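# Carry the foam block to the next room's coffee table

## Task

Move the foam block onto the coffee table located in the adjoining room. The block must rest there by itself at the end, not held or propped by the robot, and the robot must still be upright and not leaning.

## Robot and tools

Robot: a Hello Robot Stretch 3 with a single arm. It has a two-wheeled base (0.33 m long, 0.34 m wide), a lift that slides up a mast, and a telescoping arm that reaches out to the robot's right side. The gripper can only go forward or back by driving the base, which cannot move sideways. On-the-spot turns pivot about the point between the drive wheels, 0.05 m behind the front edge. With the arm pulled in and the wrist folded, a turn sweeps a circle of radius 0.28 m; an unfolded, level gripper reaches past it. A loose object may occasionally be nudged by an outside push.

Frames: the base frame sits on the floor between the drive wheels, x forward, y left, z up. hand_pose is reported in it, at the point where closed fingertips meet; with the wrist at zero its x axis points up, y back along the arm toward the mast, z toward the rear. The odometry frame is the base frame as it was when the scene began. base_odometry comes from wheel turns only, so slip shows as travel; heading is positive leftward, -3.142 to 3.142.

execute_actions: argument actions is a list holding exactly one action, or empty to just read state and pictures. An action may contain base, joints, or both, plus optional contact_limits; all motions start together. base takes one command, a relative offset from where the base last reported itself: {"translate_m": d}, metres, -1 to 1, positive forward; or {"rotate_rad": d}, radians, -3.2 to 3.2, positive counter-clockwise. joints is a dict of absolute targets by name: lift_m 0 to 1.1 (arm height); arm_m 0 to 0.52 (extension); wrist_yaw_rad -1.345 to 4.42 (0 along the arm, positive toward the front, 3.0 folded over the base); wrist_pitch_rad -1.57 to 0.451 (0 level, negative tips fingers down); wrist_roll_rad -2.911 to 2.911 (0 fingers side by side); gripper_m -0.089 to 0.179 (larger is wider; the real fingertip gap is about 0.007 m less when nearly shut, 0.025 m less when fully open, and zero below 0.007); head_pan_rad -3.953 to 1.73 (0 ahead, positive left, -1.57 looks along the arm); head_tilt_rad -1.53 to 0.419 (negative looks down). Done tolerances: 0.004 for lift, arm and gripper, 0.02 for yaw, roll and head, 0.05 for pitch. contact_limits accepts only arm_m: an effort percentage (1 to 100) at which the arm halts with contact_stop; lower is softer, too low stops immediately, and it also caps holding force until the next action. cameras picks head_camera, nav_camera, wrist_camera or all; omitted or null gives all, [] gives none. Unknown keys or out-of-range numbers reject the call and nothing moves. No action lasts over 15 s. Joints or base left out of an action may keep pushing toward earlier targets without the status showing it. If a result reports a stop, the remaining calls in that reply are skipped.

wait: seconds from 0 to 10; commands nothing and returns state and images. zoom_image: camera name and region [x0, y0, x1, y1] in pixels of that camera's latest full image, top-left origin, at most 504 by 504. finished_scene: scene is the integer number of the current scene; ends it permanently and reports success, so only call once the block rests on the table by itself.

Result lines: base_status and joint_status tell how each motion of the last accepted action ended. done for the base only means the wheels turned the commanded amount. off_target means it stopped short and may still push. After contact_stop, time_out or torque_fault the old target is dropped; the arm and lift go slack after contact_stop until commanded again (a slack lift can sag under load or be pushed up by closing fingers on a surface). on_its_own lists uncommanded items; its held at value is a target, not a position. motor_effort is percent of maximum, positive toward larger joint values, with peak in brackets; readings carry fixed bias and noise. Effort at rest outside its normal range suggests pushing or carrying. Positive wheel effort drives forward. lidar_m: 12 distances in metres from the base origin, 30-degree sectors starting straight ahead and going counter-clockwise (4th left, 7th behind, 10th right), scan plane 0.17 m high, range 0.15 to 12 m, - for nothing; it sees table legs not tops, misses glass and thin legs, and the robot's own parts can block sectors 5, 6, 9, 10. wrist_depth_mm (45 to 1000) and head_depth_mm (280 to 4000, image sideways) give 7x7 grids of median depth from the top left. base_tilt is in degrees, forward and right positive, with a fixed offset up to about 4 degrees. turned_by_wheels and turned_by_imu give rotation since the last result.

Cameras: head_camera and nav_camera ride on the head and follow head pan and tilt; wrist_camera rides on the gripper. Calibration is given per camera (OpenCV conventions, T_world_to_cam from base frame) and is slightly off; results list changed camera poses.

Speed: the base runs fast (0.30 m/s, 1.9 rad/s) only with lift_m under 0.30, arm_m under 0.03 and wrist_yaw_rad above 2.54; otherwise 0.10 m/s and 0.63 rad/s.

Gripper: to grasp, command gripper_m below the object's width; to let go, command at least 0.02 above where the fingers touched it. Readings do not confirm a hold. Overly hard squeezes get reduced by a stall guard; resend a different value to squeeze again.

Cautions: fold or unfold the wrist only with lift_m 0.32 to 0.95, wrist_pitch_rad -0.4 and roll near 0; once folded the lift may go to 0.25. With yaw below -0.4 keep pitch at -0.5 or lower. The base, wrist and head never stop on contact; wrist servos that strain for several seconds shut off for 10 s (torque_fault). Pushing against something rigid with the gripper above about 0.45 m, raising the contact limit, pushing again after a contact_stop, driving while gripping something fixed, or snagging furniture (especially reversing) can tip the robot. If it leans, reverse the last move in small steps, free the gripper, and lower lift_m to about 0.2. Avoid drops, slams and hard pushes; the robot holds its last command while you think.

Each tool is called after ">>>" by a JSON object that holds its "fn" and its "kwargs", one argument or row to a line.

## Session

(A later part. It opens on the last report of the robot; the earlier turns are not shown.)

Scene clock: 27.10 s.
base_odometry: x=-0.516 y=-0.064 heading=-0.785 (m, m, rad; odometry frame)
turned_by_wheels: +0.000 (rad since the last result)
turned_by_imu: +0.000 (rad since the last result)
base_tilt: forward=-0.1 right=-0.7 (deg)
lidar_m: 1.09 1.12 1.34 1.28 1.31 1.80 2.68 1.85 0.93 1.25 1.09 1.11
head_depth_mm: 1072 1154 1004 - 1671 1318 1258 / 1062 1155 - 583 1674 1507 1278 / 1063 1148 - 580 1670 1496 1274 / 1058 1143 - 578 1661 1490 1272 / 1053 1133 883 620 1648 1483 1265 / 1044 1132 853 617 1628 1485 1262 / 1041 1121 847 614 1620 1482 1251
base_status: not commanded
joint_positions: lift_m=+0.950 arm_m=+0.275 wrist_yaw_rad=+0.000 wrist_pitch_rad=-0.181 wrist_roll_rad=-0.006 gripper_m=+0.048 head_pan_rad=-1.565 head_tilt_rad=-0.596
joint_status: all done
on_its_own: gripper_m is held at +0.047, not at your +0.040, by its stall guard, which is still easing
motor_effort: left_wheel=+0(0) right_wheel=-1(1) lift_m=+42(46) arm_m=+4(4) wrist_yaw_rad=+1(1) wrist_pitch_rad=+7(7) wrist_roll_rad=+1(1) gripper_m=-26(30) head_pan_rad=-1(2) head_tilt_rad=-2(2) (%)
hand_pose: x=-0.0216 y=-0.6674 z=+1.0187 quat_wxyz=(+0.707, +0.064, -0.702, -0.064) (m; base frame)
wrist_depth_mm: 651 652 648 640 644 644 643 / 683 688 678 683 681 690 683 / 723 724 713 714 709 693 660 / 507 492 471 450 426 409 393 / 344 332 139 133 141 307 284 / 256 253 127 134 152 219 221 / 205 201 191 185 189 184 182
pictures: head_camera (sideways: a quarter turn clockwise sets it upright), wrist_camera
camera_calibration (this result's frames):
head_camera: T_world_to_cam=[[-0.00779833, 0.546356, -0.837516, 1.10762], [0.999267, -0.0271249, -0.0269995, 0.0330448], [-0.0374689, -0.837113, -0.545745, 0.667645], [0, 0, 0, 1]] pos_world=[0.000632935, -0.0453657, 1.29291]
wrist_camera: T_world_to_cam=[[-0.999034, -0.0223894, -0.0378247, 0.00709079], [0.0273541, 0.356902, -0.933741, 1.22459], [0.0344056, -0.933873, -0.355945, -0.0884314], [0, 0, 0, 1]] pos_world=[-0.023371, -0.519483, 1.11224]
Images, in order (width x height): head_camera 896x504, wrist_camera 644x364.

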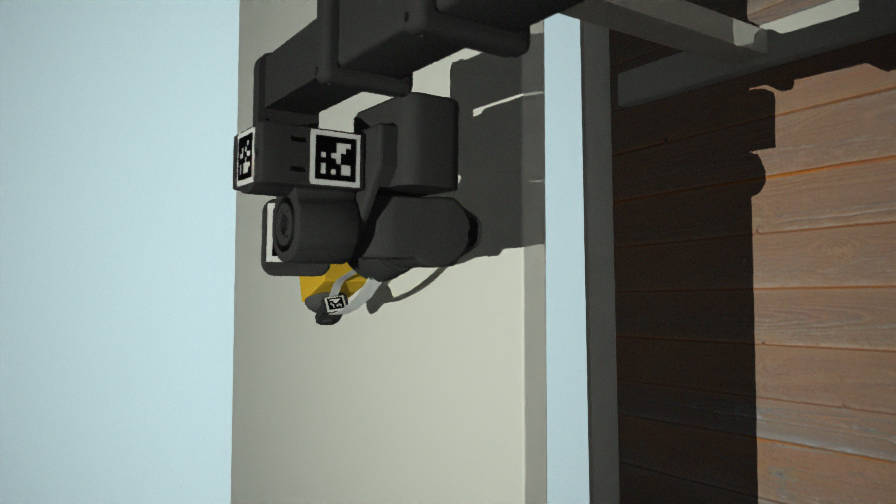

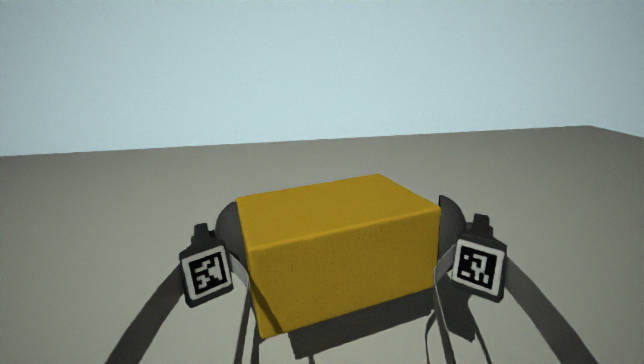

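>>> {"fn": "execute_actions", "kwargs": {
  "actions": [
    {"joints":{"arm_m":0.0,"gripper_m":0.06}}
  ],
  "cameras": []
}}

>>> {"fn": "execute_actions", "kwargs": {
  "actions": [
    {"joints":{"wrist_yaw_rad":1.2}}
  ],
  "cameras": []
}}

>>> {"fn": "execute_actions", "kwargs": {
  "actions": [
    {"joints":{"wrist_pitch_rad":-0.4,"lift_m":0.8}}
  ],
  "cameras": []
}}

>>> {"fn": "execute_actions", "kwargs": {
  "actions": [
    {"joints":{"wrist_yaw_rad":3.0,"lift_m":0.6,"head_pan_rad":1.7,"head_tilt_rad":-0.4}}
  ]
}}

Scene clock: 30.53 s.
base_odometry: x=-0.516 y=-0.064 heading=-0.785 (m, m, rad; odometry frame)
turned_by_wheels: +0.000 (rad since the last result)
turned_by_imu: -0.001 (rad since the last result)
base_tilt: forward=+0.0 right=-0.6 (deg)
lidar_m: 1.09 1.12 1.33 1.27 1.31 1.80 2.67 1.85 0.93 1.25 1.09 1.11
head_depth_mm: 1071 1168 886 634 552 - - / 1069 1159 880 631 1681 - - / 1065 1146 875 653 - - - / 1054 1152 866 621 - - - / 1050 1136 860 632 1645 1492 1264 / 1045 1127 855 618 1638 1495 1260 / 1038 1126 845 613 1612 1478 1257
base_status: not commanded
joint_positions: lift_m=+0.950 arm_m=+0.000 wrist_yaw_rad=+0.000 wrist_pitch_rad=-0.182 wrist_roll_rad=-0.006 gripper_m=+0.064 head_pan_rad=-1.565 head_tilt_rad=-0.596
joint_status: all done
motor_effort: left_wheel=+0(0) right_wheel=-2(1) lift_m=+42(42) arm_m=-4(5) wrist_yaw_rad=+0(1) wrist_pitch_rad=+7(7) wrist_roll_rad=+1(1) gripper_m=-19(34) head_pan_rad=-2(2) head_tilt_rad=-2(2) (%)
hand_pose: x=-0.0216 y=-0.3929 z=+1.0186 quat_wxyz=(+0.707, +0.065, -0.702, -0.064) (m; base frame)
wrist_depth_mm: 882 881 883 896 888 884 879 / 953 927 955 926 953 948 952 / 962 958 887 809 752 690 666 / 524 494 472 451 426 409 397 / 347 333 139 133 141 310 285 / 269 266 127 134 154 745 255 / 825 - - - - - -
pictures: none
No camera images: the call's "cameras" was empty. Leave "cameras" out to get every camera's image.

Scene clock: 32.13 s.
base_odometry: x=-0.516 y=-0.064 heading=-0.785 (m, m, rad; odometry frame)
turned_by_wheels: +0.000 (rad since the last result)
turned_by_imu: +0.000 (rad since the last result)
base_tilt: forward=-0.1 right=-0.7 (deg)
lidar_m: 1.09 1.13 1.34 1.28 1.31 1.80 2.67 1.85 0.92 1.25 1.09 1.11
head_depth_mm: 1074 1159 888 635 551 - - / 1066 1160 879 632 1644 - - / 1059 1148 874 626 1664 - - / 1058 1147 869 625 1656 1539 - / 1048 1134 860 617 1645 1493 - / 1041 1129 854 618 1612 - - / 1038 1127 846 613 1592 - -
base_status: not commanded
joint_positions: lift_m=+0.950 arm_m=+0.000 wrist_yaw_rad=+1.197 wrist_pitch_rad=-0.182 wrist_roll_rad=-0.006 gripper_m=+0.064 head_pan_rad=-1.565 head_tilt_rad=-0.596
joint_status: all done
motor_effort: left_wheel=+0(0) right_wheel=-2(1) lift_m=+42(42) arm_m=-3(4) wrist_yaw_rad=+3(3) wrist_pitch_rad=+7(7) wrist_roll_rad=+1(1) gripper_m=-19(20) head_pan_rad=-2(2) head_tilt_rad=-2(2) (%)
hand_pose: x=+0.2092 y=-0.2356 z=+1.0186 quat_wxyz=(+0.620, +0.449, -0.543, +0.345) (m; base frame)
wrist_depth_mm: 750 808 886 988 - - 845 / 777 832 916 - - - 879 / 811 886 955 - 747 696 653 / 845 920 - 610 459 412 395 / 886 980 139 133 141 315 285 / 939 - 127 134 154 - 258 / 978 - - - - - 958
pictures: none
No camera images: the call's "cameras" was empty. Leave "cameras" out to get every camera's image.

Scene clock: 34.33 s.
base_odometry: x=-0.516 y=-0.064 heading=-0.785 (m, m, rad; odometry frame)
turned_by_wheels: +0.000 (rad since the last result)
turned_by_imu: -0.001 (rad since the last result)
base_tilt: forward=-0.2 right=-0.5 (deg)
lidar_m: 1.09 1.12 1.34 1.28 1.31 1.79 2.67 1.85 0.92 1.25 1.09 1.11
head_depth_mm: 1073 1161 887 634 1186 1322 1280 / 1064 1162 883 631 1687 1509 1308 / 1061 1156 876 627 1681 1506 1332 / 1056 1146 868 624 1665 1496 1269 / 1048 1142 862 618 1647 1486 1261 / 1043 1134 855 616 1623 1480 1282 / 1033 1123 842 614 1610 1476 1280
base_status: not commanded
joint_positions: lift_m=+0.800 arm_m=+0.000 wrist_yaw_rad=+1.197 wrist_pitch_rad=-0.419 wrist_roll_rad=-0.006 gripper_m=+0.064 head_pan_rad=-1.565 head_tilt_rad=-0.596
joint_status: all done
motor_effort: left_wheel=+0(0) right_wheel=-2(1) lift_m=+35(35) arm_m=-3(3) wrist_yaw_rad=+3(3) wrist_pitch_rad=+6(8) wrist_roll_rad=+1(1) gripper_m=-18(18) head_pan_rad=-3(1) head_tilt_rad=-2(2) (%)
hand_pose: x=+0.1873 y=-0.2271 z=+0.8125 quat_wxyz=(+0.656, +0.511, -0.486, +0.270) (m; base frame)
wrist_depth_mm: 744 800 882 987 - - 848 / 805 853 939 - - - 873 / 856 939 - - - - 905 / 905 - - - - - 954 / - - 138 132 141 - 982 / - - 127 134 153 - 988 / - 981 955 918 927 913 905
pictures: none
No camera images: the call's "cameras" was empty. Leave "cameras" out to get every camera's image.

Scene clock: 37.00 s.
base_odometry: x=-0.516 y=-0.064 heading=-0.785 (m, m, rad; odometry frame)
turned_by_wheels: +0.000 (rad since the last result)
turned_by_imu: -0.001 (rad since the last result)
base_tilt: forward=-0.1 right=-0.6 (deg)
lidar_m: 1.09 1.13 1.34 1.28 1.31 1.80 2.67 1.85 0.93 1.25 1.09 1.11
head_depth_mm: 1059 1127 1212 1303 1412 1550 1454 / 1072 1138 1218 1315 1431 1547 1450 / 1075 1146 1225 1327 1441 1579 1444 / 1081 1151 1232 1323 1442 1586 1442 / 1083 1157 1243 1343 1456 1597 1443 / 1090 1158 1246 1350 1456 1596 1431 / 1091 1167 1252 1358 1474 1590 -
base_status: not commanded
joint_positions: lift_m=+0.600 arm_m=+0.000 wrist_yaw_rad=+2.998 wrist_pitch_rad=-0.420 wrist_roll_rad=-0.006 gripper_m=+0.064 head_pan_rad=+1.693 head_tilt_rad=-0.408
joint_status: all done
motor_effort: left_wheel=+0(0) right_wheel=-1(1) lift_m=+35(35) arm_m=-4(3) wrist_yaw_rad=+3(4) wrist_pitch_rad=+6(7) wrist_roll_rad=+1(1) gripper_m=-19(20) head_pan_rad=+2(37) head_tilt_rad=+5(27) (%)
hand_pose: x=+0.0109 y=+0.0767 z=+0.6123 quat_wxyz=(+0.197, +0.698, +0.098, +0.682) (m; base frame)
wrist_depth_mm: - - - - - - - / - - - - - - - / - - - - - - - / - - - - - - - / - - 137 133 141 - 968 / 914 903 125 134 154 810 816 / 788 766 757 718 736 711 707
pictures: head_camera (sideways: a quarter turn clockwise sets it upright), nav_camera (sideways: a quarter turn counterclockwise sets it upright), wrist_camera
camera_calibration (this result's frames):
head_camera: T_world_to_cam=[[0.0508521, -0.376976, -0.924826, 1.22115], [-0.996222, -0.0844238, -0.0203651, 0.036586], [-0.0704001, 0.922368, -0.379845, 0.451976], [0, 0, 0, 1]] pos_world=[0.00616904, 0.046544, 1.30178]
nav_camera: T_world_to_cam=[[0.00211845, 0.38332, 0.923613, -1.15387], [0.994565, 0.0953391, -0.041849, 0.0955819], [-0.104098, 0.918682, -0.381035, 0.453584], [0, 0, 0, 1]] pos_world=[-0.0454007, 0.0164907, 1.24256]
wrist_camera: T_world_to_cam=[[0.990536, -0.13064, -0.0420885, 0.0299902], [-0.108516, -0.557655, -0.822949, 0.58247], [0.0840393, 0.819728, -0.566554, 0.454693], [0, 0, 0, 1]] pos_world=[-0.00471123, -0.0439892, 0.738214]
Images, in order (width x height): head_camera 896x504, nav_camera 672x504, wrist_camera 644x364.

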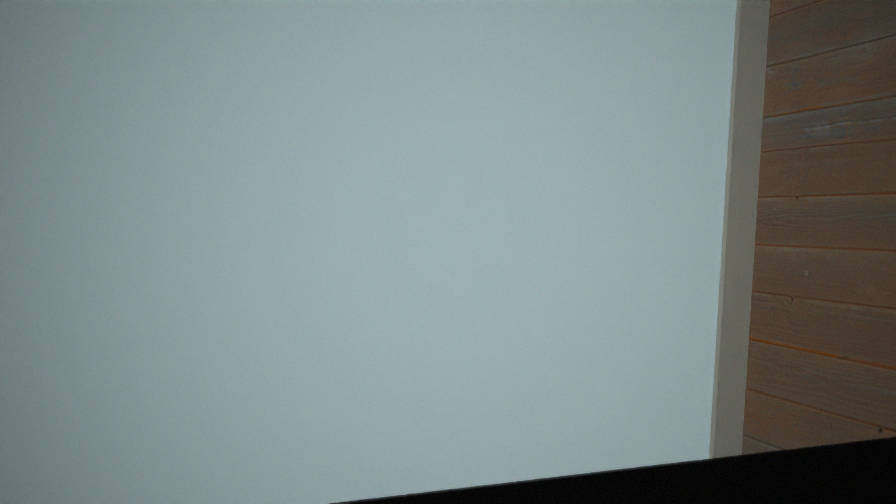

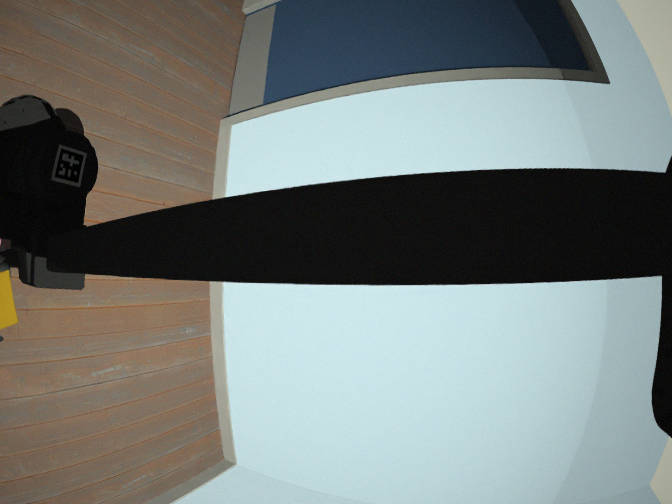

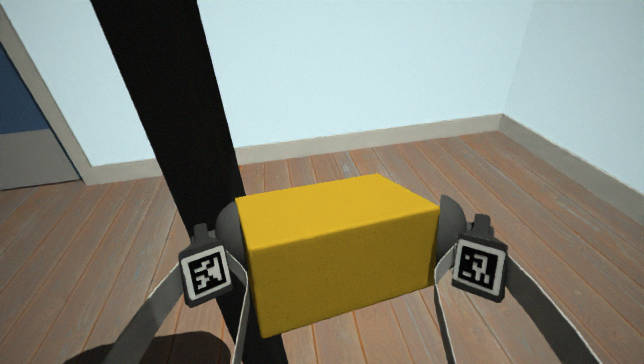

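>>> {"fn": "execute_actions", "kwargs": {
  "actions": [
    {"joints":{"lift_m":0.28,"head_pan_rad":0,"head_tilt_rad":-0.4}}
  ],
  "cameras": []
}}

>>> {"fn": "execute_actions", "kwargs": {
  "actions": [
    {"base":{"translate_m":-1.0}}
  ],
  "cameras": []
}}

>>> {"fn": "execute_actions", "kwargs": {
  "actions": [
    {"base":{"translate_m":-0.55}}
  ],
  "cameras": []
}}

>>> {"fn": "execute_actions", "kwargs": {
  "actions": [
    {"base":{"rotate_rad":1.59}}
  ]
}}

Scene clock: 41.03 s.
base_odometry: x=-0.516 y=-0.064 heading=-0.785 (m, m, rad; odometry frame)
turned_by_wheels: +0.000 (rad since the last result)
turned_by_imu: -0.001 (rad since the last result)
base_tilt: forward=-0.1 right=-0.7 (deg)
lidar_m: 1.09 1.12 1.34 1.27 1.31 1.80 2.67 1.85 0.93 1.25 1.09 1.11
head_depth_mm: 930 994 1070 1158 1257 1383 1453 / 922 986 1060 1149 1247 1372 1441 / 918 980 1056 1138 1237 1355 1427 / 912 973 1044 1130 1225 1341 1419 / 908 970 1043 1122 1217 1332 1415 / 905 970 1029 1114 1204 1318 1397 / 899 960 1027 1111 1198 1312 1396
base_status: not commanded
joint_positions: lift_m=+0.280 arm_m=+0.000 wrist_yaw_rad=+2.998 wrist_pitch_rad=-0.420 wrist_roll_rad=-0.006 gripper_m=+0.064 head_pan_rad=+0.007 head_tilt_rad=-0.408
joint_status: all done
motor_effort: left_wheel=+0(0) right_wheel=-1(0) lift_m=+35(33) arm_m=-4(4) wrist_yaw_rad=+3(3) wrist_pitch_rad=+7(7) wrist_roll_rad=+1(1) gripper_m=-19(19) head_pan_rad=-3(35) head_tilt_rad=+5(7) (%)
hand_pose: x=+0.0109 y=+0.0766 z=+0.2923 quat_wxyz=(+0.197, +0.698, +0.098, +0.682) (m; base frame)
wrist_depth_mm: - - - - - - - / - - - - - - - / - - - 981 919 872 872 / 796 787 750 722 698 685 665 / 637 615 137 133 141 569 544 / 529 520 124 134 153 457 458 / 455 - - - 411 408 397
pictures: none
No camera images: the call's "cameras" was empty. Leave "cameras" out to get every camera's image.

Scene clock: 46.03 s.
base_odometry: x=-1.224 y=+0.643 heading=-0.785 (m, m, rad; odometry frame)
turned_by_wheels: +0.000 (rad since the last result)
turned_by_imu: -0.007 (rad since the last result)
base_tilt: forward=-0.2 right=-0.8 (deg)
lidar_m: 2.09 1.83 1.30 1.23 1.31 1.68 1.67 1.72 1.36 1.29 0.96 1.76
head_depth_mm: 1824 1951 1721 2263 2246 1793 1449 / 1824 1943 2056 2237 2353 1794 1448 / 1800 1926 2066 2237 2305 1768 1435 / 1791 1919 2045 2205 2304 1771 1444 / 1795 1899 2068 2205 2302 1782 1439 / 1770 1905 2031 2182 2281 1761 1436 / 1743 1894 2013 2172 2283 1750 1425
base_status: done
joint_positions: lift_m=+0.280 arm_m=+0.000 wrist_yaw_rad=+2.998 wrist_pitch_rad=-0.420 wrist_roll_rad=-0.006 gripper_m=+0.064 head_pan_rad=+0.007 head_tilt_rad=-0.407
joint_status: not commanded
motor_effort: left_wheel=+1(7) right_wheel=-1(6) lift_m=+35(35) arm_m=-3(3) wrist_yaw_rad=+2(3) wrist_pitch_rad=+7(7) wrist_roll_rad=+1(1) gripper_m=-19(20) head_pan_rad=-3(3) head_tilt_rad=+5(6) (%)
hand_pose: x=+0.0108 y=+0.0767 z=+0.2923 quat_wxyz=(+0.197, +0.698, +0.098, +0.682) (m; base frame)
wrist_depth_mm: - - - - - - - / - - - - - - - / - - - 954 930 909 853 / 799 786 754 726 700 683 656 / 634 617 137 133 142 578 551 / 524 529 124 134 154 456 461 / 452 - - - 407 403 401
pictures: none
No camera images: the call's "cameras" was empty. Leave "cameras" out to get every camera's image.

Scene clock: 49.50 s.
base_odometry: x=-1.613 y=+1.032 heading=-0.785 (m, m, rad; odometry frame)
turned_by_wheels: +0.000 (rad since the last result)
turned_by_imu: -0.004 (rad since the last result)
base_tilt: forward=-0.1 right=-0.7 (deg)
lidar_m: 2.65 1.80 1.31 1.25 1.24 1.18 1.12 1.15 1.39 1.32 1.35 1.35
head_depth_mm: 2341 2487 1936 2854 2345 1801 1434 / 2300 2453 2650 2841 2388 1790 1448 / 2299 2451 2624 2833 2328 1789 1456 / 2275 2431 2597 2783 2317 1779 1447 / 2246 2408 2599 2755 2306 1762 1434 / 2245 2386 2602 2790 2303 1759 1427 / 2222 2383 2530 2740 2288 1763 1427
base_status: done
joint_positions: lift_m=+0.280 arm_m=+0.000 wrist_yaw_rad=+2.998 wrist_pitch_rad=-0.420 wrist_roll_rad=-0.006 gripper_m=+0.064 head_pan_rad=+0.007 head_tilt_rad=-0.407
joint_status: not commanded
motor_effort: left_wheel=+1(7) right_wheel=-2(6) lift_m=+34(35) arm_m=-3(3) wrist_yaw_rad=+2(2) wrist_pitch_rad=+7(7) wrist_roll_rad=+1(1) gripper_m=-19(18) head_pan_rad=-2(3) head_tilt_rad=+5(5) (%)
hand_pose: x=+0.0108 y=+0.0767 z=+0.2923 quat_wxyz=(+0.197, +0.698, +0.098, +0.682) (m; base frame)
wrist_depth_mm: - - - - - - - / - - - - - - - / - - - 962 934 880 855 / 792 786 746 722 707 675 661 / 635 627 137 132 141 574 543 / 519 523 124 134 154 455 458 / 452 - - - 412 406 399
pictures: none
No camera images: the call's "cameras" was empty. Leave "cameras" out to get every camera's image.

Scene clock: 51.77 s.
base_odometry: x=-1.613 y=+1.032 heading=+0.805 (m, m, rad; odometry frame)
turned_by_wheels: +1.590 (rad since the last result)
turned_by_imu: +1.598 (rad since the last result)
base_tilt: forward=+0.0 right=-0.7 (deg)
lidar_m: 1.25 1.24 1.18 1.12 1.15 1.38 1.32 1.36 1.35 2.65 1.78 1.31
head_depth_mm: 1069 1141 1235 1320 1440 1555 1457 / 1059 1137 1219 1314 1427 1563 1455 / 1054 1131 1211 1304 1430 1561 1446 / 1051 1128 1203 1303 1419 1532 1443 / 1046 1118 1196 1288 1401 1529 1436 / 1035 1109 1188 1283 1400 1528 1427 / 1032 1091 1159 1241 1352 1456 1422
base_status: done
joint_positions: lift_m=+0.280 arm_m=+0.000 wrist_yaw_rad=+2.998 wrist_pitch_rad=-0.420 wrist_roll_rad=-0.006 gripper_m=+0.064 head_pan_rad=+0.007 head_tilt_rad=-0.407
joint_status: not commanded
motor_effort: left_wheel=-2(8) right_wheel=+0(6) lift_m=+35(35) arm_m=-4(3) wrist_yaw_rad=+3(2) wrist_pitch_rad=+6(7) wrist_roll_rad=+1(1) gripper_m=-19(19) head_pan_rad=-3(3) head_tilt_rad=+5(5) (%)
hand_pose: x=+0.0108 y=+0.0767 z=+0.2923 quat_wxyz=(+0.197, +0.698, +0.098, +0.682) (m; base frame)
wrist_depth_mm: 941 - - - - - - / - - - - - - - / - - - 961 915 900 861 / 800 779 743 721 711 690 665 / 637 625 137 133 141 574 553 / 521 524 124 134 154 456 463 / 450 - - - 414 404 397
pictures: head_camera (sideways: a quarter turn clockwise sets it upright), nav_camera (sideways: a quarter turn counterclockwise sets it upright), wrist_camera
camera_calibration (this result's frames):
head_camera: T_world_to_cam=[[-0.379229, -0.00722483, -0.925275, 1.22436], [0.0305421, 0.999327, -0.0203209, 0.0302652], [0.924799, -0.0359661, -0.378753, 0.444485], [0, 0, 0, 1]] pos_world=[0.0523284, -0.00541262, 1.30183]
nav_camera: T_world_to_cam=[[0.379451, -0.0461238, 0.924062, -1.15676], [-0.0194353, -0.998934, -0.0418802, 0.101808], [0.925008, -0.0020679, -0.379943, 0.445886], [0, 0, 0, 1]] pos_world=[0.0284649, 0.0492672, 1.24259]
wrist_camera: T_world_to_cam=[[0.99064, -0.129847, -0.0420873, 0.0166366], [-0.108081, -0.557862, -0.822866, 0.31906], [0.0833679, 0.819713, -0.566675, 0.273441], [0, 0, 0, 1]] pos_world=[-0.00479294, -0.0439917, 0.418196]
Images, in order (width x height): head_camera 896x504, nav_camera 672x504, wrist_camera 644x364.

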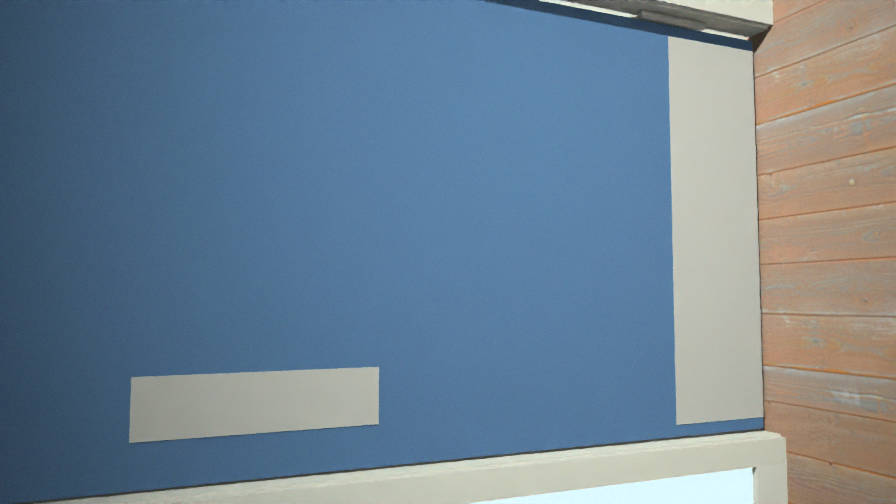

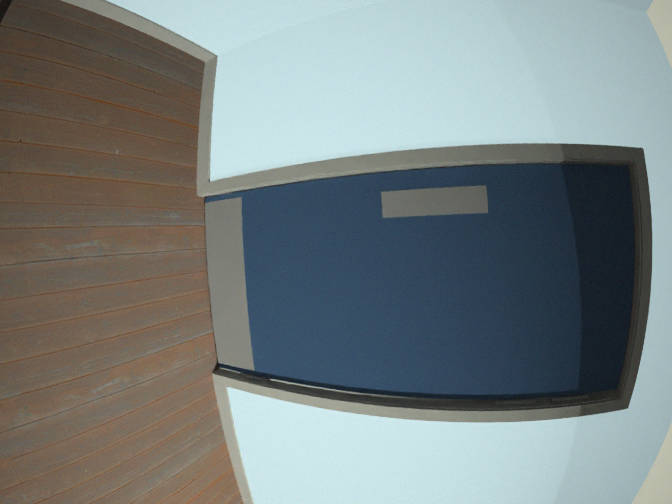

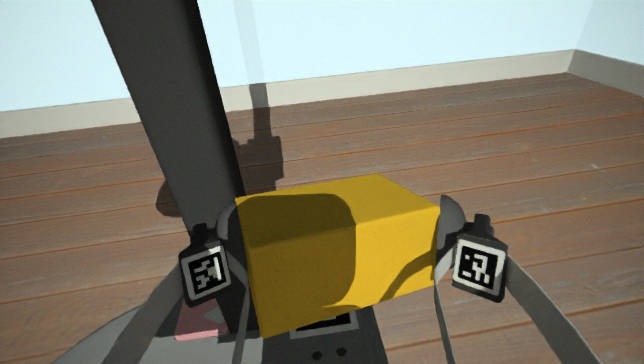

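>>> {"fn": "execute_actions", "kwargs": {
  "actions": [
    {"base":{"translate_m":1.0}}
  ],
  "cameras": []
}}

>>> {"fn": "execute_actions", "kwargs": {
  "actions": [
    {"joints":{"lift_m":0.32}}
  ],
  "cameras": []
}}

>>> {"fn": "execute_actions", "kwargs": {
  "actions": [
    {"base":{"translate_m":0.7}}
  ],
  "cameras": ["nav_camera","head_camera"]
}}

Scene clock: 57.03 s.
base_odometry: x=-0.920 y=+1.753 heading=+0.805 (m, m, rad; odometry frame)
turned_by_wheels: +0.000 (rad since the last result)
turned_by_imu: +0.005 (rad since the last result)
base_tilt: forward=+0.0 right=-0.7 (deg)
lidar_m: 0.24 0.25 0.33 0.72 1.19 1.59 2.32 2.12 2.74 0.89 0.36 0.26
head_depth_mm: - - - - - - 288 / - - - - - - 288 / - - - - - - 286 / - - - - - - 285 / - - - - - - 284 / - - - - - - - / - - - - - - -
base_status: done
joint_positions: lift_m=+0.280 arm_m=+0.000 wrist_yaw_rad=+2.998 wrist_pitch_rad=-0.420 wrist_roll_rad=-0.006 gripper_m=+0.064 head_pan_rad=+0.007 head_tilt_rad=-0.407
joint_status: not commanded
motor_effort: left_wheel=-2(6) right_wheel=+1(6) lift_m=+35(34) arm_m=-4(4) wrist_yaw_rad=+2(2) wrist_pitch_rad=+7(7) wrist_roll_rad=+1(1) gripper_m=-20(20) head_pan_rad=-3(2) head_tilt_rad=+5(5) (%)
hand_pose: x=+0.0107 y=+0.0767 z=+0.2923 quat_wxyz=(+0.197, +0.698, +0.098, +0.682) (m; base frame)
wrist_depth_mm: 946 - - - 460 335 240 / - - - - 466 346 245 / - - - 935 480 356 254 / 811 790 746 723 493 368 257 / 639 617 137 133 141 355 264 / 523 523 124 134 153 398 270 / 449 - - - 411 397 263
pictures: none
No camera images: the call's "cameras" was empty. Leave "cameras" out to get every camera's image.

Scene clock: 58.20 s.
base_odometry: x=-0.920 y=+1.753 heading=+0.805 (m, m, rad; odometry frame)
turned_by_wheels: +0.000 (rad since the last result)
turned_by_imu: +0.000 (rad since the last result)
base_tilt: forward=-0.1 right=-0.6 (deg)
lidar_m: 0.24 0.25 0.34 0.72 1.19 1.59 2.31 2.12 2.74 0.89 0.36 0.25
head_depth_mm: - - - - - - 289 / - - - - - - 288 / - - - - - - 286 / - - - - - - 285 / - - - - - - 283 / - - - - - - - / - - - - - - -
base_status: not commanded
joint_positions: lift_m=+0.320 arm_m=+0.000 wrist_yaw_rad=+2.998 wrist_pitch_rad=-0.420 wrist_roll_rad=-0.006 gripper_m=+0.064 head_pan_rad=+0.007 head_tilt_rad=-0.407
joint_status: all done
motor_effort: left_wheel=-2(2) right_wheel=+1(1) lift_m=+42(46) arm_m=-4(4) wrist_yaw_rad=+2(2) wrist_pitch_rad=+7(7) wrist_roll_rad=+1(1) gripper_m=-19(19) head_pan_rad=-2(2) head_tilt_rad=+5(5) (%)
hand_pose: x=+0.0107 y=+0.0766 z=+0.3321 quat_wxyz=(+0.197, +0.698, +0.098, +0.682) (m; base frame)
wrist_depth_mm: 966 - - - 458 337 241 / - - - - 468 349 246 / - - - - 486 356 252 / 893 832 821 793 493 367 258 / 696 675 136 133 141 355 264 / 568 566 125 134 154 398 270 / 483 498 - - 454 422 263
pictures: none
No camera images: the call's "cameras" was empty. Leave "cameras" out to get every camera's image.

Scene clock: 66.20 s.
base_odometry: x=-0.435 y=+2.257 heading=+0.805 (m, m, rad; odometry frame)
turned_by_wheels: +0.000 (rad since the last result)
turned_by_imu: -0.005 (rad since the last result)
base_tilt: forward=-0.1 right=-0.6 (deg)
lidar_m: 0.25 1.73 1.24 1.18 0.54 0.52 3.00 2.75 0.31 0.21 0.19 0.20
head_depth_mm: - - - - - - - / - - - - - - - / - - - - - 296 308 / 1489 1571 1673 296 312 338 368 / 1479 1583 1706 1835 1956 1776 1436 / 1471 1565 1678 1810 1981 1771 1433 / 1471 1563 1678 1795 1964 1760 1428
base_status: done
joint_positions: lift_m=+0.320 arm_m=+0.000 wrist_yaw_rad=+2.998 wrist_pitch_rad=-0.424 wrist_roll_rad=-0.006 gripper_m=+0.064 head_pan_rad=+0.007 head_tilt_rad=-0.407
joint_status: not commanded
motor_effort: left_wheel=-2(8) right_wheel=+4(34) lift_m=+42(42) arm_m=+0(4) wrist_yaw_rad=+3(67) wrist_pitch_rad=+8(9) wrist_roll_rad=+1(1) gripper_m=-19(25) head_pan_rad=-2(2) head_tilt_rad=+5(5) (%)
hand_pose: x=+0.0108 y=+0.0763 z=+0.3312 quat_wxyz=(+0.198, +0.698, +0.100, +0.681) (m; base frame)
wrist_depth_mm: 526 - - - - - - / 516 684 - - - - - / 499 690 - - - 952 936 / 468 699 825 791 763 742 726 / 481 636 137 132 141 615 587 / 525 555 125 134 153 498 499 / 483 495 - - 452 445 438
pictures: head_camera (sideways: a quarter turn clockwise sets it upright), nav_camera (sideways: a quarter turn counterclockwise sets it upright)
camera_calibration (this result's frames):
head_camera: T_world_to_cam=[[-0.379173, -0.0072212, -0.925298, 1.22439], [0.0305519, 0.999327, -0.0203187, 0.0302622], [0.924821, -0.0359739, -0.378697, 0.444412], [0, 0, 0, 1]] pos_world=[0.0523283, -0.00541301, 1.30183]
nav_camera: T_world_to_cam=[[0.379395, -0.0461274, 0.924084, -1.15679], [-0.0194413, -0.998933, -0.0418818, 0.10181], [0.925031, -0.00207566, -0.379887, 0.445813], [0, 0, 0, 1]] pos_world=[0.0284689, 0.0492671, 1.24259]
Images, in order (width x height): head_camera 896x504, nav_camera 672x504.

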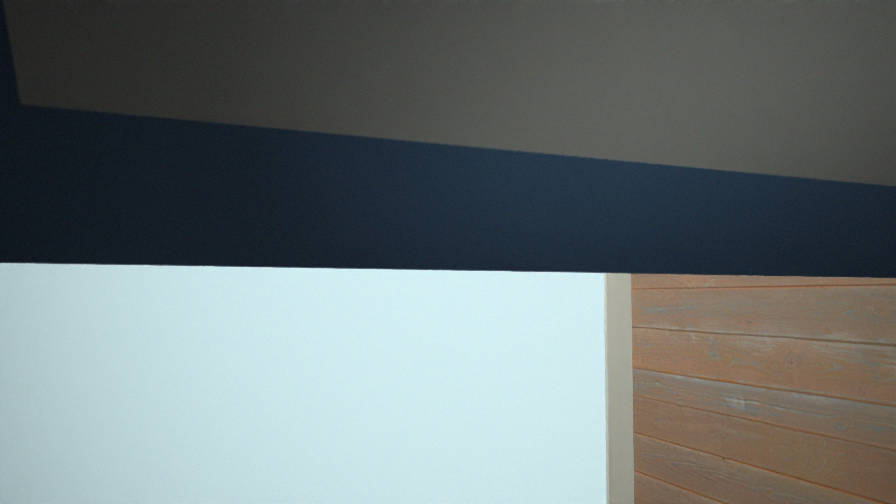

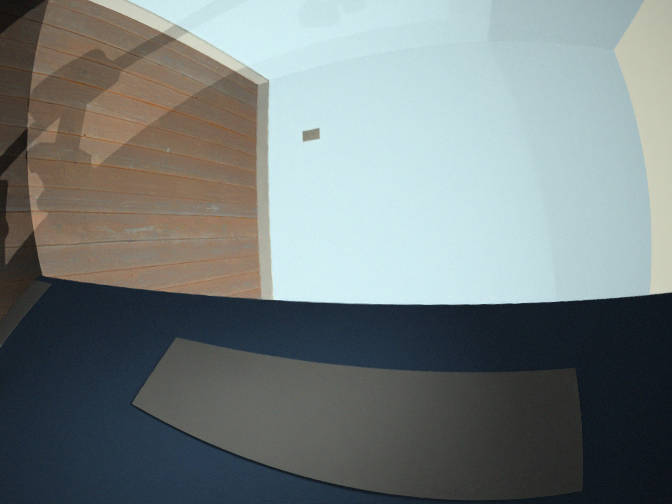

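>>> {"fn": "execute_actions", "kwargs": {
  "actions": [
    {"base":{"rotate_rad":0.35}}
  ],
  "cameras": []
}}

>>> {"fn": "execute_actions", "kwargs": {
  "actions": [
    {"base":{"translate_m":0.8},"joints":{"head_pan_rad":-1.9}}
  ],
  "cameras": ["nav_camera","head_camera"]
}}

Scene clock: 67.83 s.
base_odometry: x=-0.435 y=+2.257 heading=+1.155 (m, m, rad; odometry frame)
turned_by_wheels: +0.350 (rad since the last result)
turned_by_imu: +0.351 (rad since the last result)
base_tilt: forward=-0.1 right=-0.7 (deg)
lidar_m: 1.75 1.33 1.18 0.70 0.64 2.61 2.76 0.42 0.24 0.21 0.21 0.25
head_depth_mm: 1435 1514 1617 1728 1880 1800 1381 / 1469 1557 1672 1791 1936 1791 1460 / 1511 1620 1712 1856 2012 1790 1451 / 1560 1655 1775 1901 2061 1765 1434 / 1600 1702 1824 1984 2115 1775 1439 / 1643 1763 1899 2051 2179 1757 1435 / 1697 1794 1923 2043 2121 1765 1425
base_status: done
joint_positions: lift_m=+0.320 arm_m=+0.000 wrist_yaw_rad=+3.002 wrist_pitch_rad=-0.424 wrist_roll_rad=-0.006 gripper_m=+0.064 head_pan_rad=+0.007 head_tilt_rad=-0.407
joint_status: not commanded
motor_effort: left_wheel=-2(6) right_wheel=+3(11) lift_m=+42(42) arm_m=+1(2) wrist_yaw_rad=-2(3) wrist_pitch_rad=+8(8) wrist_roll_rad=+1(1) gripper_m=-20(19) head_pan_rad=-3(3) head_tilt_rad=+5(5) (%)
hand_pose: x=+0.0098 y=+0.0766 z=+0.3312 quat_wxyz=(+0.197, +0.697, +0.101, +0.682) (m; base frame)
wrist_depth_mm: 451 - 814 - - - 916 / - 473 824 - - - - / - 521 902 - - 958 916 / 880 600 816 788 762 743 726 / 690 658 137 132 142 626 590 / 569 562 125 135 153 503 502 / 487 494 - - 453 440 440
pictures: none
No camera images: the call's "cameras" was empty. Leave "cameras" out to get every camera's image.

Scene clock: 77.00 s.
base_odometry: x=-0.111 y=+2.989 heading=+1.155 (m, m, rad; odometry frame)
turned_by_wheels: +0.000 (rad since the last result)
turned_by_imu: -0.005 (rad since the last result)
base_tilt: forward=-0.1 right=-0.7 (deg)
lidar_m: 0.99 1.05 0.93 0.93 1.11 1.14 1.43 1.41 2.31 1.82 1.11 0.99
head_depth_mm: 2471 2651 2819 2975 2365 1806 1451 / 2457 2621 2794 2958 2330 1790 1449 / 2428 2631 2817 2661 2341 1789 1444 / 2457 2604 2778 2629 2340 1783 1447 / 2448 2603 2792 2608 2335 1771 1444 / 2422 2609 2751 2934 2306 1766 1427 / 2425 2583 2737 2912 2291 1752 1429
base_status: done
joint_positions: lift_m=+0.320 arm_m=+0.000 wrist_yaw_rad=+3.001 wrist_pitch_rad=-0.423 wrist_roll_rad=-0.006 gripper_m=+0.064 head_pan_rad=-1.894 head_tilt_rad=-0.405
joint_status: all done
motor_effort: left_wheel=-1(7) right_wheel=+0(10) lift_m=+41(42) arm_m=+3(14) wrist_yaw_rad=+0(8) wrist_pitch_rad=+7(9) wrist_roll_rad=+1(1) gripper_m=-19(20) head_pan_rad=-2(34) head_tilt_rad=+3(5) (%)
hand_pose: x=+0.0101 y=+0.0768 z=+0.3314 quat_wxyz=(+0.197, +0.698, +0.100, +0.682) (m; base frame)
wrist_depth_mm: - - 936 879 834 815 766 / - - - 955 905 868 835 / - - - - 945 911 870 / 877 849 811 787 761 749 728 / 694 674 136 133 141 627 596 / 569 561 125 134 154 505 509 / 485 494 - - 448 445 432
pictures: head_camera (sideways: a quarter turn clockwise sets it upright), nav_camera (sideways: a quarter turn counterclockwise sets it upright)
camera_calibration (this result's frames):
head_camera: T_world_to_cam=[[0.11525, 0.3591, -0.926156, 1.22249], [0.935608, -0.352461, -0.0202336, 0.0246306], [-0.333699, -0.864187, -0.376598, 0.449357], [0, 0, 0, 1]] pos_world=[-0.0139869, -0.0419866, 1.30194]
nav_camera: T_world_to_cam=[[-0.165799, -0.342041, 0.924942, -1.15458], [-0.938877, 0.341687, -0.0419415, 0.107496], [-0.301695, -0.875361, -0.377786, 0.450562], [0, 0, 0, 1]] pos_world=[0.0454299, -0.037241, 1.24265]
Images, in order (width x height): head_camera 896x504, nav_camera 672x504.

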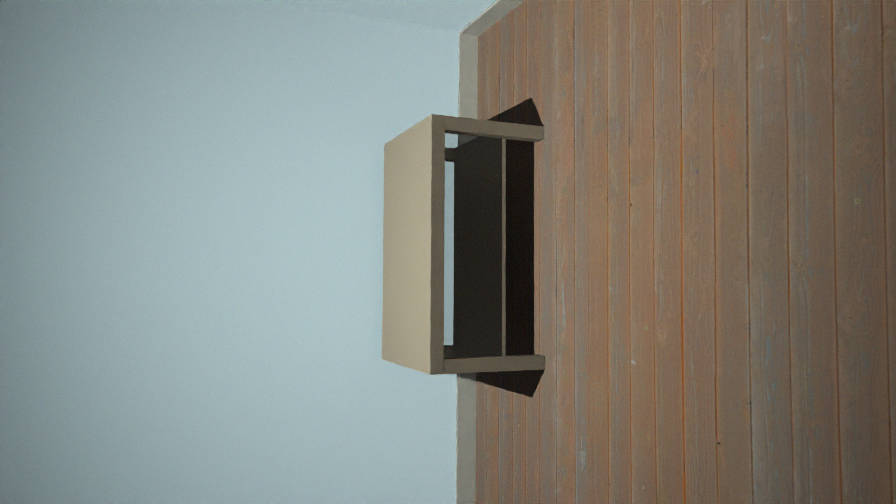

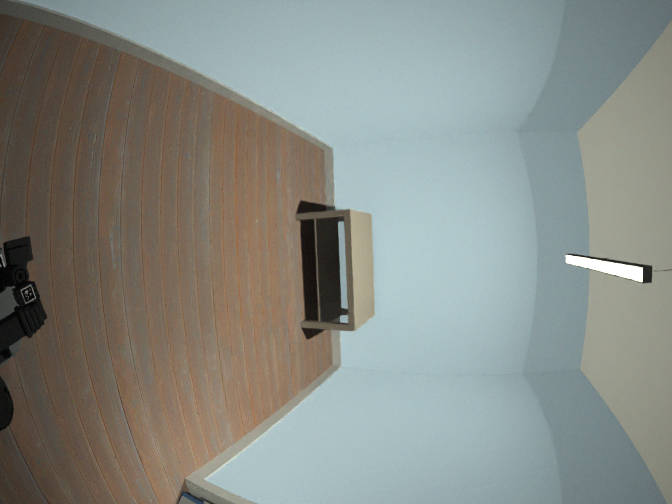

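>>> {"fn": "execute_actions", "kwargs": {
  "actions": [
    {"joints":{"lift_m":0.28,"head_pan_rad":0,"head_tilt_rad":-0.6}}
  ],
  "cameras": []
}}

>>> {"fn": "execute_actions", "kwargs": {
  "actions": [
    {"base":{"rotate_rad":-1.94}}
  ],
  "cameras": []
}}

>>> {"fn": "execute_actions", "kwargs": {
  "actions": [
    {"base":{"translate_m":1.0}}
  ],
  "cameras": []
}}

>>> {"fn": "execute_actions", "kwargs": {
  "actions": [
    {"base":{"translate_m":0.78}}
  ],
  "cameras": []
}}

>>> {"fn": "execute_actions", "kwargs": {
  "actions": [
    {"base":{"rotate_rad":1.57},"joints":{"head_pan_rad":-1.57,"head_tilt_rad":-0.9}}
  ],
  "cameras": []
}}

>>> {"fn": "execute_actions", "kwargs": {
  "actions": [
    {"joints":{"lift_m":0.6}}
  ],
  "cameras": []
}}

>>> {"fn": "execute_actions", "kwargs": {
  "actions": [
    {"joints":{"wrist_yaw_rad":0.0}}
  ],
  "cameras": []
}}

>>> {"fn": "execute_actions", "kwargs": {
  "actions": [
    {"joints":{"wrist_pitch_rad":-0.16,"arm_m":0.3,"lift_m":0.5}}
  ]
}}

Scene clock: 78.70 s.
base_odometry: x=-0.111 y=+2.989 heading=+1.155 (m, m, rad; odometry frame)
turned_by_wheels: +0.000 (rad since the last result)
turned_by_imu: +0.000 (rad since the last result)
base_tilt: forward=-0.3 right=-0.8 (deg)
lidar_m: 0.99 1.05 0.93 0.93 1.11 1.14 1.39 1.40 2.31 1.82 1.11 0.98
head_depth_mm: 786 855 940 1046 1172 1339 1285 / 807 877 968 1078 1214 1379 1274 / 826 908 999 1116 1261 1419 1269 / 846 931 1031 1161 1310 1457 1272 / 873 957 1060 1195 1369 1481 1265 / 889 989 1108 1242 1435 1491 1263 / 920 1021 1137 1292 1502 1483 1254
base_status: not commanded
joint_positions: lift_m=+0.280 arm_m=+0.000 wrist_yaw_rad=+3.001 wrist_pitch_rad=-0.423 wrist_roll_rad=-0.006 gripper_m=+0.064 head_pan_rad=-0.007 head_tilt_rad=-0.592
joint_status: all done
motor_effort: left_wheel=-2(2) right_wheel=+0(0) lift_m=+35(35) arm_m=+3(3) wrist_yaw_rad=-1(1) wrist_pitch_rad=+8(8) wrist_roll_rad=+1(1) gripper_m=-20(19) head_pan_rad=+3(37) head_tilt_rad=-5(24) (%)
hand_pose: x=+0.0101 y=+0.0768 z=+0.2916 quat_wxyz=(+0.197, +0.698, +0.100, +0.682) (m; base frame)
wrist_depth_mm: - - 916 882 842 795 755 / - - - 953 892 888 832 / - - - 952 915 865 849 / 805 786 746 713 709 684 660 / 630 616 136 133 141 577 541 / 525 520 124 134 154 457 462 / 454 - - - 412 405 398
pictures: none
No camera images: the call's "cameras" was empty. Leave "cameras" out to get every camera's image.

Scene clock: 81.10 s.
base_odometry: x=-0.111 y=+2.989 heading=-0.785 (m, m, rad; odometry frame)
turned_by_wheels: -1.940 (rad since the last result)
turned_by_imu: -1.951 (rad since the last result)
base_tilt: forward=-0.2 right=-0.6 (deg)
lidar_m: 2.25 1.47 1.04 0.98 1.01 0.98 0.93 0.95 1.20 0.78 0.90 1.55
head_depth_mm: 2498 2684 2823 2363 1856 1514 1277 / 2464 2714 2989 2352 1846 1509 1276 / 2465 2703 2607 2356 1825 1509 1279 / 2461 2675 2586 2344 1835 1493 1269 / 2427 2643 2522 2323 1833 1488 1271 / 2413 2623 2678 2317 1797 1487 1262 / 2385 2645 2844 2304 1805 1480 1265
base_status: done
joint_positions: lift_m=+0.280 arm_m=+0.000 wrist_yaw_rad=+3.001 wrist_pitch_rad=-0.423 wrist_roll_rad=-0.006 gripper_m=+0.064 head_pan_rad=-0.007 head_tilt_rad=-0.593
joint_status: not commanded
motor_effort: left_wheel=+2(9) right_wheel=-2(7) lift_m=+35(35) arm_m=+3(3) wrist_yaw_rad=-1(0) wrist_pitch_rad=+8(8) wrist_roll_rad=+1(1) gripper_m=-19(19) head_pan_rad=+3(2) head_tilt_rad=-4(4) (%)
hand_pose: x=+0.0101 y=+0.0768 z=+0.2916 quat_wxyz=(+0.197, +0.698, +0.100, +0.682) (m; base frame)
wrist_depth_mm: 822 - 880 911 960 - - / 896 901 969 - - - - / 937 956 - 935 907 858 851 / 796 779 739 723 695 684 669 / 629 617 136 133 141 573 541 / 523 521 124 134 154 459 461 / 455 - - - 416 403 397
pictures: none
No camera images: the call's "cameras" was empty. Leave "cameras" out to get every camera's image.

Scene clock: 86.20 s.
base_odometry: x=+0.596 y=+2.282 heading=-0.785 (m, m, rad; odometry frame)
turned_by_wheels: +0.000 (rad since the last result)
turned_by_imu: +0.005 (rad since the last result)
base_tilt: forward=-0.1 right=-0.7 (deg)
lidar_m: 1.76 1.27 1.08 1.03 1.05 1.40 1.93 1.46 1.17 1.09 1.13 1.34
head_depth_mm: 1589 1768 1962 2172 1859 1522 1281 / 1571 1743 1936 1606 1726 1504 1280 / 1575 1733 1884 1602 1737 1507 1280 / 1554 1714 1893 1598 1718 1494 1269 / 1545 1696 1870 1575 1706 1497 1263 / 1556 1690 1854 1571 1711 1490 1253 / 1532 1685 1849 1972 1698 1471 1256
base_status: done
joint_positions: lift_m=+0.280 arm_m=+0.000 wrist_yaw_rad=+3.001 wrist_pitch_rad=-0.423 wrist_roll_rad=-0.006 gripper_m=+0.064 head_pan_rad=-0.007 head_tilt_rad=-0.593
joint_status: not commanded
motor_effort: left_wheel=+1(9) right_wheel=-2(3) lift_m=+34(34) arm_m=+2(3) wrist_yaw_rad=+0(0) wrist_pitch_rad=+7(7) wrist_roll_rad=+1(1) gripper_m=-20(19) head_pan_rad=+3(3) head_tilt_rad=-4(4) (%)
hand_pose: x=+0.0101 y=+0.0768 z=+0.2916 quat_wxyz=(+0.197, +0.698, +0.100, +0.682) (m; base frame)
wrist_depth_mm: 865 - 912 983 - - - / 913 938 - - - - - / 992 - - 942 913 878 855 / 792 772 745 729 691 681 666 / 640 614 136 132 142 573 545 / 524 518 124 134 154 457 465 / 448 - - - 409 404 397
pictures: none
No camera images: the call's "cameras" was empty. Leave "cameras" out to get every camera's image.

Scene clock: 90.57 s.
base_odometry: x=+1.148 y=+1.731 heading=-0.785 (m, m, rad; odometry frame)
turned_by_wheels: +0.000 (rad since the last result)
turned_by_imu: +0.004 (rad since the last result)
base_tilt: forward=+0.1 right=-0.6 (deg)
lidar_m: 1.05 0.56 1.11 1.06 1.09 1.45 2.71 1.62 1.12 1.06 0.67 0.65
head_depth_mm: 896 985 1094 1238 1210 988 877 / 891 978 1082 1227 1203 985 858 / 884 973 1082 1210 1207 985 852 / 878 961 1072 1205 1196 976 847 / 872 959 1064 1191 1186 976 843 / 867 950 1058 1177 1188 974 822 / 862 946 1048 1175 1179 968 821
base_status: done
joint_positions: lift_m=+0.280 arm_m=+0.000 wrist_yaw_rad=+3.001 wrist_pitch_rad=-0.423 wrist_roll_rad=-0.006 gripper_m=+0.064 head_pan_rad=-0.007 head_tilt_rad=-0.594
joint_status: not commanded
motor_effort: left_wheel=+0(9) right_wheel=-1(2) lift_m=+35(34) arm_m=+3(3) wrist_yaw_rad=-1(1) wrist_pitch_rad=+7(8) wrist_roll_rad=+1(1) gripper_m=-19(19) head_pan_rad=+3(3) head_tilt_rad=-4(4) (%)
hand_pose: x=+0.0101 y=+0.0768 z=+0.2916 quat_wxyz=(+0.197, +0.698, +0.100, +0.682) (m; base frame)
wrist_depth_mm: 872 - 939 - - - 435 / 950 - - - - - 464 / - - - 947 906 880 502 / 798 775 748 716 700 657 605 / 637 616 137 133 141 570 541 / 521 521 124 134 154 459 461 / 446 - - - 412 407 398
pictures: none
No camera images: the call's "cameras" was empty. Leave "cameras" out to get every camera's image.

Scene clock: 92.77 s.
base_odometry: x=+1.148 y=+1.731 heading=+0.785 (m, m, rad; odometry frame)
turned_by_wheels: +1.570 (rad since the last result)
turned_by_imu: +1.578 (rad since the last result)
base_tilt: forward=-0.1 right=-0.6 (deg)
lidar_m: 1.06 1.09 1.44 2.71 1.65 1.12 1.07 0.68 0.65 1.05 0.56 1.12
head_depth_mm: 962 1113 1256 1091 963 1246 1143 / 954 1109 1254 1091 959 1257 1145 / 951 1105 1243 1086 960 1248 1161 / 948 1098 1231 1077 956 1249 1158 / 945 1086 1228 1074 953 1230 1150 / 937 1081 1214 1068 946 1216 1123 / 932 1075 1205 1061 924 1198 1124
base_status: done
joint_positions: lift_m=+0.280 arm_m=+0.000 wrist_yaw_rad=+3.001 wrist_pitch_rad=-0.423 wrist_roll_rad=-0.006 gripper_m=+0.064 head_pan_rad=-1.563 head_tilt_rad=-0.889
joint_status: all done
motor_effort: left_wheel=-2(8) right_wheel=+1(7) lift_m=+34(35) arm_m=+2(3) wrist_yaw_rad=-1(1) wrist_pitch_rad=+7(8) wrist_roll_rad=+1(1) gripper_m=-19(20) head_pan_rad=-3(37) head_tilt_rad=-7(33) (%)
hand_pose: x=+0.0101 y=+0.0768 z=+0.2916 quat_wxyz=(+0.197, +0.698, +0.100, +0.682) (m; base frame)
wrist_depth_mm: - - - - - - - / - - - - - - - / - - - 955 913 868 838 / 802 766 743 728 696 683 669 / 634 611 136 133 141 570 541 / 521 515 124 134 154 461 459 / 447 - - - 411 406 398
pictures: none
No camera images: the call's "cameras" was empty. Leave "cameras" out to get every camera's image.

Scene clock: 96.50 s.
base_odometry: x=+1.148 y=+1.731 heading=+0.785 (m, m, rad; odometry frame)
turned_by_wheels: +0.000 (rad since the last result)
turned_by_imu: -0.001 (rad since the last result)
base_tilt: forward=-0.1 right=-0.6 (deg)
lidar_m: 1.06 1.09 1.44 2.72 1.65 1.12 1.07 0.68 0.65 1.05 0.56 1.12
head_depth_mm: 964 1121 1256 1094 964 1246 1156 / 957 1108 1249 1088 963 1251 - / 953 1108 1241 1080 954 1262 1092 / 947 1096 1232 1075 952 1247 - / 945 1094 1223 1073 948 1239 1096 / 938 1082 1218 1063 939 1219 1127 / 932 1071 1213 1065 925 1199 1121
base_status: not commanded
joint_positions: lift_m=+0.600 arm_m=+0.000 wrist_yaw_rad=+3.001 wrist_pitch_rad=-0.423 wrist_roll_rad=-0.006 gripper_m=+0.064 head_pan_rad=-1.563 head_tilt_rad=-0.889
joint_status: all done
motor_effort: left_wheel=-2(2) right_wheel=+1(0) lift_m=+42(45) arm_m=+2(2) wrist_yaw_rad=+0(1) wrist_pitch_rad=+7(7) wrist_roll_rad=+1(1) gripper_m=-19(18) head_pan_rad=-2(2) head_tilt_rad=-7(6) (%)
hand_pose: x=+0.0101 y=+0.0768 z=+0.6114 quat_wxyz=(+0.197, +0.698, +0.100, +0.682) (m; base frame)
wrist_depth_mm: - - - - - - - / - - - - - - - / - - - - - - - / - - - - - - - / - - 137 133 141 - 941 / 910 906 125 134 154 803 820 / 785 771 736 720 722 716 699
pictures: none
No camera images: the call's "cameras" was empty. Leave "cameras" out to get every camera's image.

Scene clock: 99.00 s.
base_odometry: x=+1.148 y=+1.731 heading=+0.785 (m, m, rad; odometry frame)
turned_by_wheels: +0.000 (rad since the last result)
turned_by_imu: -0.001 (rad since the last result)
base_tilt: forward=-0.2 right=-0.6 (deg)
lidar_m: 1.06 1.09 1.44 2.72 1.64 1.12 1.06 0.68 0.65 1.05 0.56 1.12
head_depth_mm: 960 1115 1257 1090 966 1245 1160 / 956 1111 1248 1087 961 1257 - / 952 1103 1243 1087 957 1271 - / 947 1096 1227 1078 731 - - / 943 1086 1221 1078 944 1223 1132 / 934 1079 1207 1071 942 1218 1129 / 937 1075 1206 1063 922 1195 1123
base_status: not commanded
joint_positions: lift_m=+0.600 arm_m=+0.000 wrist_yaw_rad=+0.003 wrist_pitch_rad=-0.423 wrist_roll_rad=-0.006 gripper_m=+0.064 head_pan_rad=-1.563 head_tilt_rad=-0.889
joint_status: all done
motor_effort: left_wheel=-2(2) right_wheel=+1(0) lift_m=+42(42) arm_m=+3(3) wrist_yaw_rad=-3(4) wrist_pitch_rad=+8(8) wrist_roll_rad=+1(1) gripper_m=-19(20) head_pan_rad=-3(3) head_tilt_rad=-7(6) (%)
hand_pose: x=-0.0209 y=-0.3685 z=+0.6114 quat_wxyz=(+0.694, +0.150, -0.689, -0.147) (m; base frame)
wrist_depth_mm: 705 718 716 703 712 726 724 / 756 768 764 792 790 792 795 / 842 825 690 657 629 603 868 / 925 536 518 500 488 468 450 / 451 424 139 133 141 394 372 / 361 354 127 134 153 341 337 / 366 580 578 577 582 562 481
pictures: none
No camera images: the call's "cameras" was empty. Leave "cameras" out to get every camera's image.

Scene clock: 102.43 s.
base_odometry: x=+1.148 y=+1.731 heading=+0.785 (m, m, rad; odometry frame)
turned_by_wheels: +0.000 (rad since the last result)
turned_by_imu: -0.001 (rad since the last result)
base_tilt: forward=-0.1 right=-0.7 (deg)
lidar_m: 1.06 1.09 1.44 2.71 1.65 1.12 1.06 0.68 0.65 1.05 0.56 1.12
head_depth_mm: 964 1115 1260 1095 963 1240 1147 / 961 1108 1256 1087 960 1258 1146 / 952 1107 1242 1102 922 1247 1132 / 947 1092 1230 958 930 1248 1142 / 944 1082 1226 1073 945 1223 1129 / 935 1085 1215 1067 946 1214 1127 / 932 1075 1207 1060 924 1195 1125
base_status: not commanded
joint_positions: lift_m=+0.500 arm_m=+0.300 wrist_yaw_rad=+0.001 wrist_pitch_rad=-0.187 wrist_roll_rad=-0.006 gripper_m=+0.064 head_pan_rad=-1.563 head_tilt_rad=-0.889
joint_status: all done
motor_effort: left_wheel=-2(2) right_wheel=+1(1) lift_m=+35(34) arm_m=+4(10) wrist_yaw_rad=-1(3) wrist_pitch_rad=+9(10) wrist_roll_rad=+1(1) gripper_m=-19(19) head_pan_rad=-3(2) head_tilt_rad=-7(6) (%)
hand_pose: x=-0.0212 y=-0.6920 z=+0.5676 quat_wxyz=(+0.706, +0.067, -0.702, -0.066) (m; base frame)
wrist_depth_mm: 445 449 450 451 456 453 448 / 475 476 473 477 476 485 483 / 505 499 508 508 511 511 514 / 532 539 530 520 526 532 537 / 443 430 138 132 141 396 368 / 333 329 127 134 154 285 287 / 265 263 254 241 246 241 237
pictures: head_camera (sideways: a quarter turn clockwise sets it upright), nav_camera (sideways: a quarter turn counterclockwise sets it upright), wrist_camera
camera_calibration (this result's frames):
head_camera: T_world_to_cam=[[-0.0105271, 0.764793, -0.64419, 0.855665], [0.999246, -0.0160368, -0.0353684, 0.0439285], [-0.0373803, -0.644076, -0.764048, 0.9516], [0, 0, 0, 1]] pos_world=[0.000683404, -0.0407999, 1.27983]
nav_camera: T_world_to_cam=[[-0.0428256, -0.764514, 0.643183, -0.788012], [-0.999076, 0.0350172, -0.0248994, 0.0856553], [-0.00348655, -0.643655, -0.765308, 0.952886], [0, 0, 0, 1]] pos_world=[0.0551514, 0.00788485, 1.23822]
wrist_camera: T_world_to_cam=[[-0.998996, -0.0236505, -0.0380419, -0.0109053], [0.026917, 0.361886, -0.931834, 0.814516], [0.0358052, -0.931922, -0.360886, -0.267815], [0, 0, 0, 1]] pos_world=[-0.0232295, -0.544603, 0.661928]
Images, in order (width x height): head_camera 896x504, nav_camera 672x504, wrist_camera 644x364.

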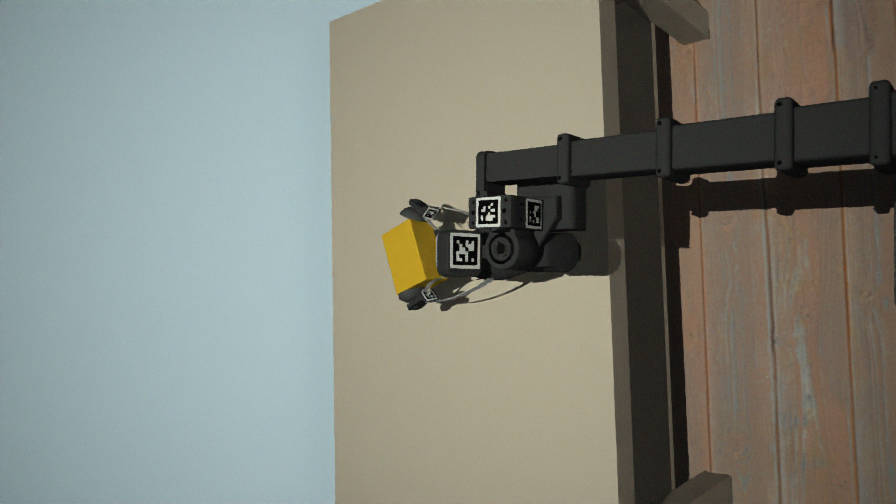

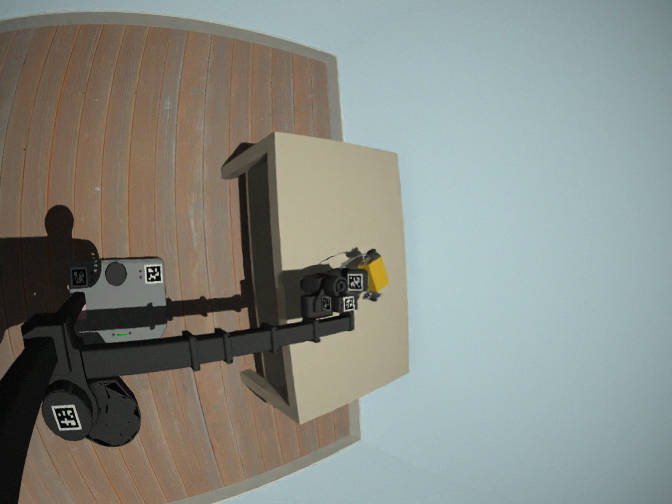

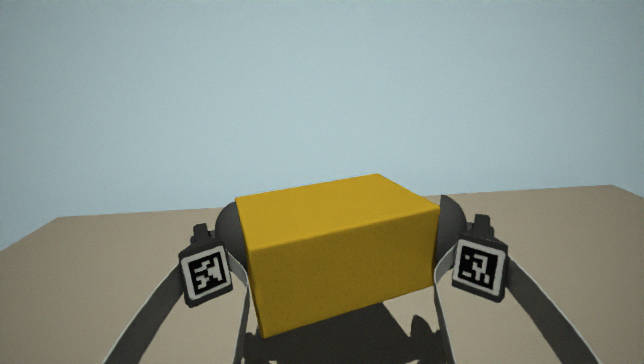

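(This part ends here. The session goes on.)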